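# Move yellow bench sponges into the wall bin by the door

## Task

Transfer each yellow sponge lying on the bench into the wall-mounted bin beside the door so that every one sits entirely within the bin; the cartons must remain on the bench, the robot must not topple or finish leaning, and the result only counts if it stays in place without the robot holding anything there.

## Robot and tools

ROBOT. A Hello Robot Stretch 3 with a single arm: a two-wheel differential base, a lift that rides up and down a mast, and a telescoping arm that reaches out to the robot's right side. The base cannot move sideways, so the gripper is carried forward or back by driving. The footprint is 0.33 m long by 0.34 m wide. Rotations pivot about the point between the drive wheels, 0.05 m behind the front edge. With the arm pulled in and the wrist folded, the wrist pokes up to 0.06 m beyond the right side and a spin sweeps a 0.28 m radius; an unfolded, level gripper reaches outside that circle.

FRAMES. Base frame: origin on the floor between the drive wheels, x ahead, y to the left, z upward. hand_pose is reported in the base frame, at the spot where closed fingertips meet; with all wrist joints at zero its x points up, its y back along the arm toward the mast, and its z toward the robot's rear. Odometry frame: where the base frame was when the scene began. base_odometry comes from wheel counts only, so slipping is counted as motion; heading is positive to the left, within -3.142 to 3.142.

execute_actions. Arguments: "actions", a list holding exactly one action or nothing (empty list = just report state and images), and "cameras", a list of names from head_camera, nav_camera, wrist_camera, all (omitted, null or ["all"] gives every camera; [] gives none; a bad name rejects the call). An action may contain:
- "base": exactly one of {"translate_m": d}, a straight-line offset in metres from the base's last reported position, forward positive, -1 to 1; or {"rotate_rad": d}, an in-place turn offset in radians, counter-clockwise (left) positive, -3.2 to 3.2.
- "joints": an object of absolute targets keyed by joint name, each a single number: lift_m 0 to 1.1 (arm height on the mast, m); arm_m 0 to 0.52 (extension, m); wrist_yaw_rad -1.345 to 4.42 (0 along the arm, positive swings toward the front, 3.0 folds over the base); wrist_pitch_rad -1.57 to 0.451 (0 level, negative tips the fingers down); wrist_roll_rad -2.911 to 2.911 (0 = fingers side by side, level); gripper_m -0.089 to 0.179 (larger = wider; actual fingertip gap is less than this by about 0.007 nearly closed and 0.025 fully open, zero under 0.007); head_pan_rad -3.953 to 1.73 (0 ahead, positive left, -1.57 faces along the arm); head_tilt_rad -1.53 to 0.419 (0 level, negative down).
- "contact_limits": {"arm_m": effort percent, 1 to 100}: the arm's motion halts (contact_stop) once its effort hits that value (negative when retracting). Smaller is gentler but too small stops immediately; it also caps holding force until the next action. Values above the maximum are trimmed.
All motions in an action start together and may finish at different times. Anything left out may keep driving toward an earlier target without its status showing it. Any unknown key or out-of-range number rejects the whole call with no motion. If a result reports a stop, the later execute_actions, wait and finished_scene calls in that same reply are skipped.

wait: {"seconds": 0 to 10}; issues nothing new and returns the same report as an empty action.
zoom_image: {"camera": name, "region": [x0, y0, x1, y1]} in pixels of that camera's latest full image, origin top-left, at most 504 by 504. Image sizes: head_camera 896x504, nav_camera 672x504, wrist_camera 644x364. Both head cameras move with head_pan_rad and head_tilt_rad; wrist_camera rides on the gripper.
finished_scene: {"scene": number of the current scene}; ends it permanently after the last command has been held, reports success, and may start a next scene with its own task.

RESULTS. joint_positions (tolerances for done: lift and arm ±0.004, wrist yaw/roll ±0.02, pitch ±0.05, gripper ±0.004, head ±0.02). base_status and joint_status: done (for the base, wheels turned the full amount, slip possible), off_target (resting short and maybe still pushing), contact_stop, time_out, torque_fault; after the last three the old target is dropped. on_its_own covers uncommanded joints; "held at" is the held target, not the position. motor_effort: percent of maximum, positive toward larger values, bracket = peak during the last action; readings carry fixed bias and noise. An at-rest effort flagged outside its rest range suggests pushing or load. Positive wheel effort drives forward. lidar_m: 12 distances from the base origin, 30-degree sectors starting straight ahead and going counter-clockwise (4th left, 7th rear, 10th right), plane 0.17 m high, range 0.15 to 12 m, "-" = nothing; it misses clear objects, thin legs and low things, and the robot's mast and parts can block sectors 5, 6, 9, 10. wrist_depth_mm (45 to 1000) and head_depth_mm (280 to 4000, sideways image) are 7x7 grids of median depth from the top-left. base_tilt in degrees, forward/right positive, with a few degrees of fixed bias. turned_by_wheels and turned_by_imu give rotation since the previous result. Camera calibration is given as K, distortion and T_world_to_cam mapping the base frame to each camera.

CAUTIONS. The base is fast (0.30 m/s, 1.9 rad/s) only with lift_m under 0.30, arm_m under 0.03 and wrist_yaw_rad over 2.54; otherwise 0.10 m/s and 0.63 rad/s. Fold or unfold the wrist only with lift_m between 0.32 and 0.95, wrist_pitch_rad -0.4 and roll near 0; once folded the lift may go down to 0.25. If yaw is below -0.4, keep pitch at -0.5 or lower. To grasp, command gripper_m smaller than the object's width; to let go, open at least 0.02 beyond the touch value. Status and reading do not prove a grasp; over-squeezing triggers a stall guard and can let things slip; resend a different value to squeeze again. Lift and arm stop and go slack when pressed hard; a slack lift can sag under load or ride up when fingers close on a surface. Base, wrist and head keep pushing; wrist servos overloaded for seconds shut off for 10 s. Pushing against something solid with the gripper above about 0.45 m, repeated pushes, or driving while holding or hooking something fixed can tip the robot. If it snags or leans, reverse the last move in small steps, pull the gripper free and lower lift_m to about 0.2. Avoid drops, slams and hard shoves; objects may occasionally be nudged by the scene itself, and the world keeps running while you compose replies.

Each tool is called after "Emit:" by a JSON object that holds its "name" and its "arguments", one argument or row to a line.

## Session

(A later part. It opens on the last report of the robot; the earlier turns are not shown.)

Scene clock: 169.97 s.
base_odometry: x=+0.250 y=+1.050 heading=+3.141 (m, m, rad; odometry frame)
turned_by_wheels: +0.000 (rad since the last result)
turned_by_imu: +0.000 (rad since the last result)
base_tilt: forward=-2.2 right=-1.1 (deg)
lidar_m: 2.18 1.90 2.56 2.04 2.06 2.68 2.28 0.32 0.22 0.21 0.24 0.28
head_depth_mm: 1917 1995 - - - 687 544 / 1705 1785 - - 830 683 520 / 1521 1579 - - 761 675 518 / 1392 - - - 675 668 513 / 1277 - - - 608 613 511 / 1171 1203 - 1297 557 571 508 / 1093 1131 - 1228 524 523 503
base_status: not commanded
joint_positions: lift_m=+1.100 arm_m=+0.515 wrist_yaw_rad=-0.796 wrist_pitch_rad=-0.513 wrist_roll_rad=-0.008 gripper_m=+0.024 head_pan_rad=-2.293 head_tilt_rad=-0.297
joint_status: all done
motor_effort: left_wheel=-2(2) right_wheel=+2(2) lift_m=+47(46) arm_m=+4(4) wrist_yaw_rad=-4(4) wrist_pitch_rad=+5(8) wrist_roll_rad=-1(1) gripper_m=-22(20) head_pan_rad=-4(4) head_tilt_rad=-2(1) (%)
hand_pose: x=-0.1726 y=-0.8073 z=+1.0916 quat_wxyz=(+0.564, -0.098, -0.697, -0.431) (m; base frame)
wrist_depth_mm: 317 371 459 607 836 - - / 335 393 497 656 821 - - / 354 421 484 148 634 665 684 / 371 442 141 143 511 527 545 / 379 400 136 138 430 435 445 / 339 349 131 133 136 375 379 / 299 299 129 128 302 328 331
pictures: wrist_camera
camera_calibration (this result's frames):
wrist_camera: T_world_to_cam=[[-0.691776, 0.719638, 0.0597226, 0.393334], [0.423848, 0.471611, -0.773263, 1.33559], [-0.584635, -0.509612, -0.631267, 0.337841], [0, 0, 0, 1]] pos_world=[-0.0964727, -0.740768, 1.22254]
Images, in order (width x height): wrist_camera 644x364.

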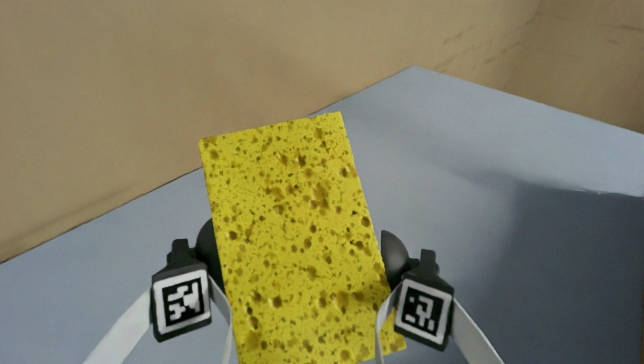

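Emit:
{"name": "execute_actions", "arguments": {
  "actions": [
    {"joints":{"wrist_yaw_rad":0,"wrist_pitch_rad":0.15}}
  ],
  "cameras": []
}}

Emit:
{"name": "execute_actions", "arguments": {
  "actions": [
    {"joints":{"arm_m":0}}
  ],
  "cameras": []
}}

Emit:
{"name": "execute_actions", "arguments": {
  "actions": [
    {"base":{"rotate_rad":-1.571}}
  ],
  "cameras": []
}}

Emit:
{"name": "execute_actions", "arguments": {
  "actions": [
    {"base":{"translate_m":-1.0},"joints":{"lift_m":0.8,"wrist_pitch_rad":-0.5}}
  ],
  "cameras": []
}}

Emit:
{"name": "execute_actions", "arguments": {
  "actions": [
    {"base":{"translate_m":-0.75}}
  ],
  "cameras": []
}}

Emit:
{"name": "execute_actions", "arguments": {
  "actions": [
    {"base":{"rotate_rad":-1.571}}
  ],
  "cameras": []
}}

Emit:
{"name": "execute_actions", "arguments": {
  "actions": [
    {"base":{"translate_m":-0.37},"joints":{"arm_m":0.43,"head_pan_rad":-1.57,"head_tilt_rad":-0.5},"contact_limits":{"arm_m":20}}
  ],
  "cameras": ["head_camera"]
}}

Scene clock: 172.53 s.
base_odometry: x=+0.250 y=+1.050 heading=+3.141 (m, m, rad; odometry frame)
turned_by_wheels: +0.000 (rad since the last result)
turned_by_imu: +0.000 (rad since the last result)
base_tilt: forward=-2.2 right=-1.1 (deg)
lidar_m: 2.18 1.90 2.57 2.04 2.06 2.67 2.28 0.32 0.22 0.21 0.24 0.28
head_depth_mm: 1931 2003 - - - 689 543 / 1701 1793 - - 829 683 521 / 1535 1581 - - 761 676 518 / 1387 - - - 676 668 515 / 1268 - - - 608 615 512 / 1171 1202 - 1295 557 572 508 / 1089 1124 - 1220 523 524 504
base_status: not commanded
joint_positions: lift_m=+1.100 arm_m=+0.515 wrist_yaw_rad=-0.003 wrist_pitch_rad=+0.126 wrist_roll_rad=-0.008 gripper_m=+0.024 head_pan_rad=-2.293 head_tilt_rad=-0.297
joint_status: all done
motor_effort: left_wheel=-2(2) right_wheel=+2(2) lift_m=+46(46) arm_m=+4(5) wrist_yaw_rad=+4(3) wrist_pitch_rad=+9(9) wrist_roll_rad=-1(1) gripper_m=-20(21) head_pan_rad=-4(5) head_tilt_rad=-2(1) (%)
hand_pose: x=-0.0223 y=-0.9169 z=+1.2468 quat_wxyz=(+0.709, -0.046, -0.702, +0.043) (m; base frame)
wrist_depth_mm: 342 350 363 374 386 396 412 / 345 352 365 375 388 402 412 / 347 354 360 149 389 406 419 / 345 357 141 143 392 406 420 / 347 358 136 138 393 407 420 / 348 357 131 133 136 409 425 / 353 360 129 128 393 411 429
pictures: none
No camera images: the call's "cameras" was empty. Leave "cameras" out to get every camera's image.

Scene clock: 177.50 s.
base_odometry: x=+0.250 y=+1.050 heading=+3.141 (m, m, rad; odometry frame)
turned_by_wheels: +0.000 (rad since the last result)
turned_by_imu: +0.001 (rad since the last result)
base_tilt: forward=-2.1 right=-1.2 (deg)
lidar_m: 2.18 1.90 2.57 2.04 2.06 2.68 2.28 0.32 0.22 0.21 0.24 0.28
head_depth_mm: 1925 2027 - - - 684 545 / 1704 1782 - - 831 680 520 / 1524 1586 - - 759 694 501 / 1388 - - - 679 - - / 1274 - - - - - - / 1172 - - - - - - / 1090 - - - - - -
base_status: not commanded
joint_positions: lift_m=+1.100 arm_m=+0.000 wrist_yaw_rad=-0.002 wrist_pitch_rad=+0.128 wrist_roll_rad=-0.008 gripper_m=+0.024 head_pan_rad=-2.293 head_tilt_rad=-0.297
joint_status: all done
motor_effort: left_wheel=-2(2) right_wheel=+2(1) lift_m=+47(46) arm_m=-5(7) wrist_yaw_rad=+2(3) wrist_pitch_rad=+9(9) wrist_roll_rad=-1(1) gripper_m=-21(21) head_pan_rad=-4(3) head_tilt_rad=-2(2) (%)
hand_pose: x=-0.0219 y=-0.4025 z=+1.2471 quat_wxyz=(+0.709, -0.046, -0.702, +0.044) (m; base frame)
wrist_depth_mm: 796 815 843 875 891 924 959 / 807 819 854 873 907 934 966 / 801 835 853 149 914 938 968 / 805 829 141 143 903 934 975 / 807 816 136 138 922 958 968 / 798 827 131 133 136 936 - / 748 718 129 128 714 844 842
pictures: none
No camera images: the call's "cameras" was empty. Leave "cameras" out to get every camera's image.

Scene clock: 180.93 s.
base_odometry: x=+0.250 y=+1.050 heading=+1.571 (m, m, rad; odometry frame)
turned_by_wheels: -1.571 (rad since the last result)
turned_by_imu: -1.587 (rad since the last result)
base_tilt: forward=-2.1 right=-1.2 (deg)
lidar_m: 0.21 0.24 0.28 2.18 2.18 2.56 2.03 2.07 2.69 2.27 0.32 0.22
head_depth_mm: 2576 2640 - - - 2220 1716 / 2832 2857 - - 2483 2228 1714 / 3034 3092 - - 2648 2241 1643 / 3121 - - - 2862 - - / 2883 - - - - - - / 2651 - - - - - - / 2471 - - - - - -
base_status: done
joint_positions: lift_m=+1.100 arm_m=+0.000 wrist_yaw_rad=-0.002 wrist_pitch_rad=+0.128 wrist_roll_rad=-0.008 gripper_m=+0.024 head_pan_rad=-2.293 head_tilt_rad=-0.297
joint_status: not commanded
motor_effort: left_wheel=+2(7) right_wheel=-1(4) lift_m=+46(46) arm_m=-5(6) wrist_yaw_rad=+2(2) wrist_pitch_rad=+8(9) wrist_roll_rad=-1(1) gripper_m=-20(20) head_pan_rad=-4(5) head_tilt_rad=-2(2) (%)
hand_pose: x=-0.0219 y=-0.4025 z=+1.2471 quat_wxyz=(+0.709, -0.046, -0.702, +0.044) (m; base frame)
wrist_depth_mm: - - - - - - - / - - - - - - - / - - - 149 - - - / - - 140 143 - - - / - - 136 137 - - - / - - 131 133 136 - - / 737 - 128 129 - - -
pictures: none
No camera images: the call's "cameras" was empty. Leave "cameras" out to get every camera's image.

Scene clock: 192.37 s.
base_odometry: x=+0.250 y=+0.050 heading=+1.571 (m, m, rad; odometry frame)
turned_by_wheels: +0.000 (rad since the last result)
turned_by_imu: -0.003 (rad since the last result)
base_tilt: forward=-2.1 right=-1.2 (deg)
lidar_m: 1.21 1.23 2.24 1.74 2.16 1.73 1.38 1.06 1.36 2.36 2.63 1.27
head_depth_mm: 1618 1674 1697 1684 1137 1156 1182 / 1743 1797 1829 1783 1222 1253 1291 / 1883 1954 1998 1751 1318 1373 1425 / 2081 2110 2181 1689 1461 1526 1585 / 2262 2389 2467 1679 1639 1713 1669 / 2545 2629 2725 1840 1841 1964 1677 / 2578 2631 2764 2066 2155 2124 1666
base_status: done
joint_positions: lift_m=+0.800 arm_m=+0.000 wrist_yaw_rad=-0.002 wrist_pitch_rad=-0.515 wrist_roll_rad=-0.008 gripper_m=+0.024 head_pan_rad=-2.293 head_tilt_rad=-0.297
joint_status: all done
motor_effort: left_wheel=+2(3) right_wheel=-1(4) lift_m=+29(39) arm_m=-5(5) wrist_yaw_rad=+2(2) wrist_pitch_rad=+5(8) wrist_roll_rad=-1(1) gripper_m=-21(20) head_pan_rad=-5(4) head_tilt_rad=-1(2) (%)
hand_pose: x=-0.0219 y=-0.3565 z=+0.7919 quat_wxyz=(+0.687, +0.180, -0.681, -0.180) (m; base frame)
wrist_depth_mm: - - - - - - - / - - - - - - - / - - - 149 - - - / - - 141 143 - - - / - - 136 138 - - - / - - 131 133 136 - - / 888 886 129 129 912 968 -
pictures: none
No camera images: the call's "cameras" was empty. Leave "cameras" out to get every camera's image.

Scene clock: 201.30 s.
base_odometry: x=+0.250 y=-0.700 heading=+1.571 (m, m, rad; odometry frame)
turned_by_wheels: +0.000 (rad since the last result)
turned_by_imu: -0.002 (rad since the last result)
base_tilt: forward=-2.2 right=-1.1 (deg)
lidar_m: 1.95 2.94 2.00 1.74 1.34 0.94 0.89 0.48 0.42 0.86 2.65 2.07
head_depth_mm: 873 898 921 940 941 760 804 / 939 962 996 1022 997 692 661 / 1025 1053 1081 1116 979 684 573 / 1119 1150 1186 1235 972 679 521 / 1230 1275 1322 1348 958 671 516 / 1373 1420 1487 1479 949 664 528 / 1550 1624 1698 1602 934 659 611
base_status: done
joint_positions: lift_m=+0.800 arm_m=+0.000 wrist_yaw_rad=-0.002 wrist_pitch_rad=-0.515 wrist_roll_rad=-0.008 gripper_m=+0.024 head_pan_rad=-2.293 head_tilt_rad=-0.297
joint_status: not commanded
motor_effort: left_wheel=+2(3) right_wheel=-1(3) lift_m=+30(29) arm_m=-5(5) wrist_yaw_rad=+2(3) wrist_pitch_rad=+5(5) wrist_roll_rad=-1(1) gripper_m=-21(22) head_pan_rad=-5(5) head_tilt_rad=-1(2) (%)
hand_pose: x=-0.0219 y=-0.3565 z=+0.7919 quat_wxyz=(+0.687, +0.180, -0.681, -0.180) (m; base frame)
wrist_depth_mm: - - - - 640 380 255 / - - - - 629 377 269 / - - - 148 637 378 269 / - - 141 143 639 380 272 / - - 135 138 585 383 270 / - - 131 133 135 382 270 / 894 899 129 128 507 361 273
pictures: none
No camera images: the call's "cameras" was empty. Leave "cameras" out to get every camera's image.

Scene clock: 204.73 s.
base_odometry: x=+0.250 y=-0.700 heading=+0.000 (m, m, rad; odometry frame)
turned_by_wheels: -1.571 (rad since the last result)
turned_by_imu: -1.586 (rad since the last result)
base_tilt: forward=-2.1 right=-1.1 (deg)
lidar_m: 0.88 2.64 2.06 1.95 2.93 2.00 1.67 1.32 0.94 0.89 0.47 0.42
head_depth_mm: 1447 1548 1653 1772 1960 2051 1720 / 1293 1365 1453 1545 1650 1783 1706 / 1163 1219 1286 1366 1449 1538 1598 / 1045 1092 1163 1211 1282 1363 1058 / 985 1034 1078 1135 1182 1206 1084 / 914 953 986 1035 1080 1125 1080 / 850 884 915 953 990 1035 1033
base_status: done
joint_positions: lift_m=+0.800 arm_m=+0.000 wrist_yaw_rad=-0.002 wrist_pitch_rad=-0.515 wrist_roll_rad=-0.008 gripper_m=+0.024 head_pan_rad=-2.293 head_tilt_rad=-0.297
joint_status: not commanded
motor_effort: left_wheel=+2(7) right_wheel=-1(6) lift_m=+30(30) arm_m=-6(5) wrist_yaw_rad=+3(2) wrist_pitch_rad=+5(6) wrist_roll_rad=-1(1) gripper_m=-22(21) head_pan_rad=-5(4) head_tilt_rad=-2(2) (%)
hand_pose: x=-0.0219 y=-0.3565 z=+0.7919 quat_wxyz=(+0.687, +0.180, -0.681, -0.180) (m; base frame)
wrist_depth_mm: 502 571 576 597 605 612 628 / 504 622 636 654 662 674 685 / 507 684 684 149 715 732 746 / 507 746 141 143 784 787 708 / 505 789 136 137 881 621 656 / 507 719 131 133 136 - - / 503 865 129 129 920 991 -
pictures: none
No camera images: the call's "cameras" was empty. Leave "cameras" out to get every camera's image.

Scene clock: 209.87 s.
base_odometry: x=-0.120 y=-0.700 heading=+0.000 (m, m, rad; odometry frame)
turned_by_wheels: +0.000 (rad since the last result)
turned_by_imu: +0.000 (rad since the last result)
base_tilt: forward=-2.2 right=-1.1 (deg)
lidar_m: 0.96 2.98 2.04 1.94 2.57 1.38 1.31 1.36 0.97 0.91 0.93 0.75
head_depth_mm: 773 830 893 971 1047 1132 - / 771 822 889 964 1031 - 962 / 766 820 885 946 - 1089 963 / 763 817 880 949 1028 1078 937 / 758 812 874 948 1033 1063 949 / 755 809 869 947 1028 1132 1252 / 750 806 866 939 1025 1118 1253
base_status: done
joint_positions: lift_m=+0.800 arm_m=+0.430 wrist_yaw_rad=-0.002 wrist_pitch_rad=-0.515 wrist_roll_rad=-0.008 gripper_m=+0.024 head_pan_rad=-1.577 head_tilt_rad=-0.494
joint_status: all done
motor_effort: left_wheel=+2(3) right_wheel=-2(4) lift_m=+29(29) arm_m=+4(6) wrist_yaw_rad=+1(2) wrist_pitch_rad=+6(6) wrist_roll_rad=-1(1) gripper_m=-20(19) head_pan_rad=+3(43) head_tilt_rad=-3(19) (%)
contact_limits: arm_m 20 (drawing in: default 32, maximum 52; extending or still: default 42, maximum 70)
hand_pose: x=-0.0219 y=-0.7858 z=+0.7919 quat_wxyz=(+0.687, +0.180, -0.681, -0.180) (m; base frame)
wrist_depth_mm: 207 211 216 219 223 228 232 / 225 231 235 240 245 250 256 / 249 253 249 149 271 278 284 / 276 281 141 143 305 312 320 / 311 316 136 138 337 357 359 / 352 355 131 133 136 398 398 / 388 381 129 128 447 375 465
pictures: head_camera (sideways: a quarter turn clockwise sets it upright)
camera_calibration (this result's frames):
head_camera: T_world_to_cam=[[-0.0473455, 0.433509, -0.899905, 1.18402], [0.998878, 0.0192622, -0.0432735, 0.0513976], [-0.00142525, -0.900944, -0.433934, 0.522455], [0, 0, 0, 1]] pos_world=[0.00546291, -0.0435718, 1.29444]
Images, in order (width x height): head_camera 896x504.

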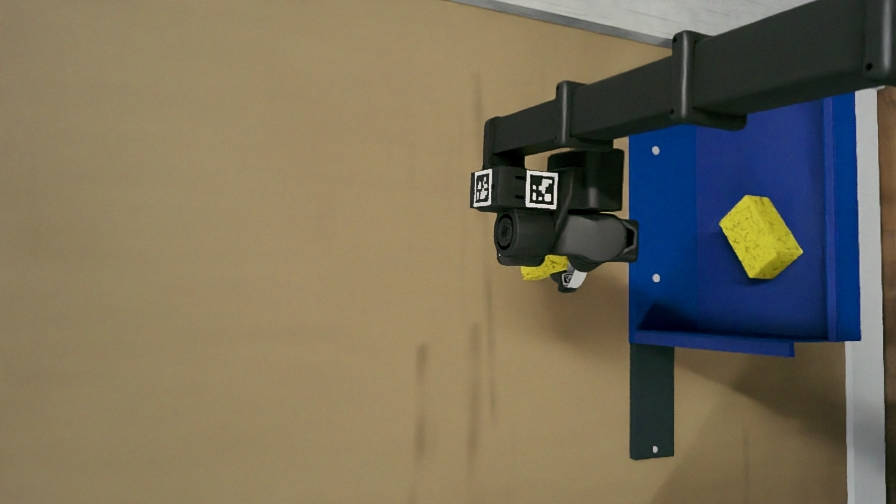

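Emit:
{"name": "execute_actions", "arguments": {
  "actions": [
    {"joints":{"lift_m":0.68}}
  ],
  "cameras": []
}}

Emit:
{"name": "execute_actions", "arguments": {
  "actions": [
    {"joints":{"gripper_m":0.12}}
  ],
  "cameras": []
}}

Emit:
{"name": "execute_actions", "arguments": {
  "actions": [
    {"joints":{"lift_m":0.85,"arm_m":0.0}}
  ],
  "cameras": ["head_camera"]
}}

Scene clock: 212.40 s.
base_odometry: x=-0.120 y=-0.700 heading=+0.000 (m, m, rad; odometry frame)
turned_by_wheels: +0.000 (rad since the last result)
turned_by_imu: +0.000 (rad since the last result)
base_tilt: forward=-2.1 right=-1.1 (deg)
lidar_m: 0.96 2.98 2.03 1.93 2.57 1.39 1.31 1.36 0.97 0.91 0.93 0.75
head_depth_mm: 772 830 899 973 1044 1120 1269 / 769 824 891 966 1060 1057 - / 765 819 885 962 1034 1019 961 / 763 818 884 953 1023 999 941 / 759 814 876 947 1032 1069 951 / 753 807 873 945 1028 1129 1250 / 750 804 863 937 1020 1118 1241
base_status: not commanded
joint_positions: lift_m=+0.680 arm_m=+0.430 wrist_yaw_rad=-0.002 wrist_pitch_rad=-0.515 wrist_roll_rad=-0.008 gripper_m=+0.024 head_pan_rad=-1.577 head_tilt_rad=-0.494
joint_status: all done
motor_effort: left_wheel=+2(2) right_wheel=-1(1) lift_m=+29(29) arm_m=+5(5) wrist_yaw_rad=+3(2) wrist_pitch_rad=+6(6) wrist_roll_rad=-1(1) gripper_m=-22(21) head_pan_rad=+3(4) head_tilt_rad=-3(2) (%)
hand_pose: x=-0.0219 y=-0.7858 z=+0.6719 quat_wxyz=(+0.687, +0.180, -0.681, -0.180) (m; base frame)
wrist_depth_mm: 208 210 215 220 223 228 232 / 226 231 235 240 246 250 257 / 249 254 248 148 271 276 286 / 275 281 141 142 305 312 321 / 293 292 136 137 313 333 331 / 353 243 131 133 135 372 282 / 399 263 129 129 328 352 282
pictures: none
No camera images: the call's "cameras" was empty. Leave "cameras" out to get every camera's image.

Scene clock: 213.87 s.
base_odometry: x=-0.120 y=-0.700 heading=+0.000 (m, m, rad; odometry frame)
turned_by_wheels: +0.000 (rad since the last result)
turned_by_imu: +0.000 (rad since the last result)
base_tilt: forward=-2.2 right=-1.1 (deg)
lidar_m: 0.96 2.98 2.04 1.93 2.57 1.38 1.31 1.36 0.97 0.91 0.93 0.75
head_depth_mm: 773 833 894 974 1048 1116 1270 / 769 825 891 967 1049 1060 - / 766 820 889 962 1038 1013 957 / 762 820 883 956 1022 1010 941 / 760 814 875 951 1035 1063 949 / 754 808 869 944 1021 1132 1252 / 750 805 869 936 1022 1127 1244
base_status: not commanded
joint_positions: lift_m=+0.680 arm_m=+0.430 wrist_yaw_rad=-0.002 wrist_pitch_rad=-0.515 wrist_roll_rad=-0.008 gripper_m=+0.120 head_pan_rad=-1.577 head_tilt_rad=-0.494
joint_status: all done
motor_effort: left_wheel=+2(2) right_wheel=-1(1) lift_m=+29(30) arm_m=+5(5) wrist_yaw_rad=+1(2) wrist_pitch_rad=+6(6) wrist_roll_rad=-1(1) gripper_m=-1(92) head_pan_rad=+3(2) head_tilt_rad=-3(3) (%)
hand_pose: x=-0.0219 y=-0.7858 z=+0.6719 quat_wxyz=(+0.687, +0.180, -0.681, -0.180) (m; base frame)
wrist_depth_mm: 207 212 216 220 224 227 233 / 226 231 235 240 244 250 255 / 249 253 260 266 274 277 284 / 278 281 290 296 303 311 320 / 292 294 303 311 315 333 332 / 354 - 343 334 366 356 281 / 386 263 329 258 347 339 283
pictures: none
No camera images: the call's "cameras" was empty. Leave "cameras" out to get every camera's image.

Scene clock: 218.23 s.
base_odometry: x=-0.120 y=-0.700 heading=+0.000 (m, m, rad; odometry frame)
turned_by_wheels: +0.000 (rad since the last result)
turned_by_imu: +0.001 (rad since the last result)
base_tilt: forward=-2.1 right=-1.2 (deg)
lidar_m: 0.96 2.97 2.04 1.93 2.57 1.38 1.31 1.36 0.97 0.91 0.93 0.75
head_depth_mm: 775 833 897 972 1046 1120 1268 / 769 828 889 962 1056 1064 959 / 768 823 885 957 1049 1087 935 / 762 818 881 949 1044 1037 925 / 760 814 879 952 1032 1073 947 / 755 807 870 943 1026 1132 1256 / 751 807 868 940 1022 1123 1245
base_status: not commanded
joint_positions: lift_m=+0.850 arm_m=+0.000 wrist_yaw_rad=-0.002 wrist_pitch_rad=-0.515 wrist_roll_rad=-0.008 gripper_m=+0.120 head_pan_rad=-1.577 head_tilt_rad=-0.494
joint_status: all done
motor_effort: left_wheel=+2(2) right_wheel=-1(1) lift_m=+46(49) arm_m=-6(7) wrist_yaw_rad=+2(2) wrist_pitch_rad=+6(6) wrist_roll_rad=-1(1) gripper_m=-1(0) head_pan_rad=+3(3) head_tilt_rad=-3(3) (%)
hand_pose: x=-0.0219 y=-0.3565 z=+0.8413 quat_wxyz=(+0.687, +0.180, -0.681, -0.180) (m; base frame)
wrist_depth_mm: 580 584 601 625 619 621 623 / 626 650 662 670 688 675 694 / 695 704 730 739 752 757 768 / 774 784 782 760 768 849 863 / 851 868 723 663 682 962 - / 953 - - - - - - / 928 931 969 - - - -
pictures: head_camera (sideways: a quarter turn clockwise sets it upright)
camera_calibration (this result's frames):
head_camera: T_world_to_cam=[[-0.0474075, 0.433515, -0.899899, 1.18402], [0.998875, 0.0194059, -0.0432731, 0.0513971], [-0.00129622, -0.900937, -0.433947, 0.522471], [0, 0, 0, 1]] pos_world=[0.00546914, -0.0435717, 1.29444]
Images, in order (width x height): head_camera 896x504.

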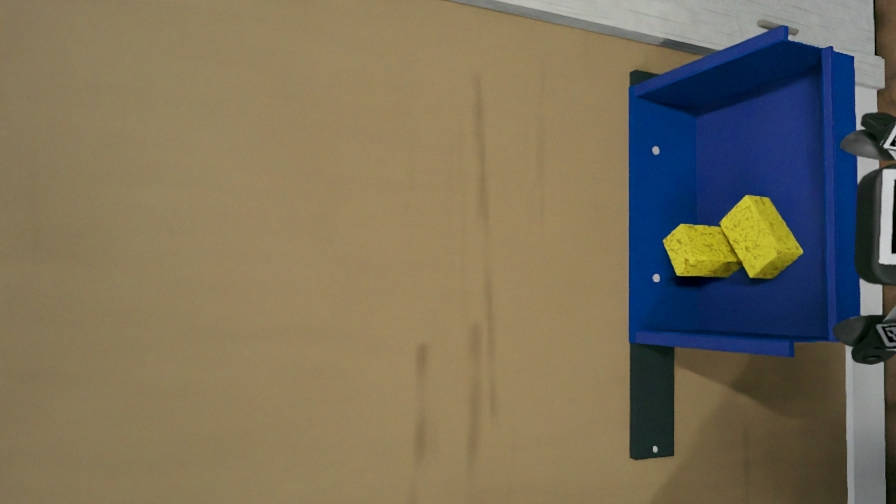

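Emit:
{"name": "finished_scene", "arguments": {
  "scene": 1
}}

The scene is finished: the task was done.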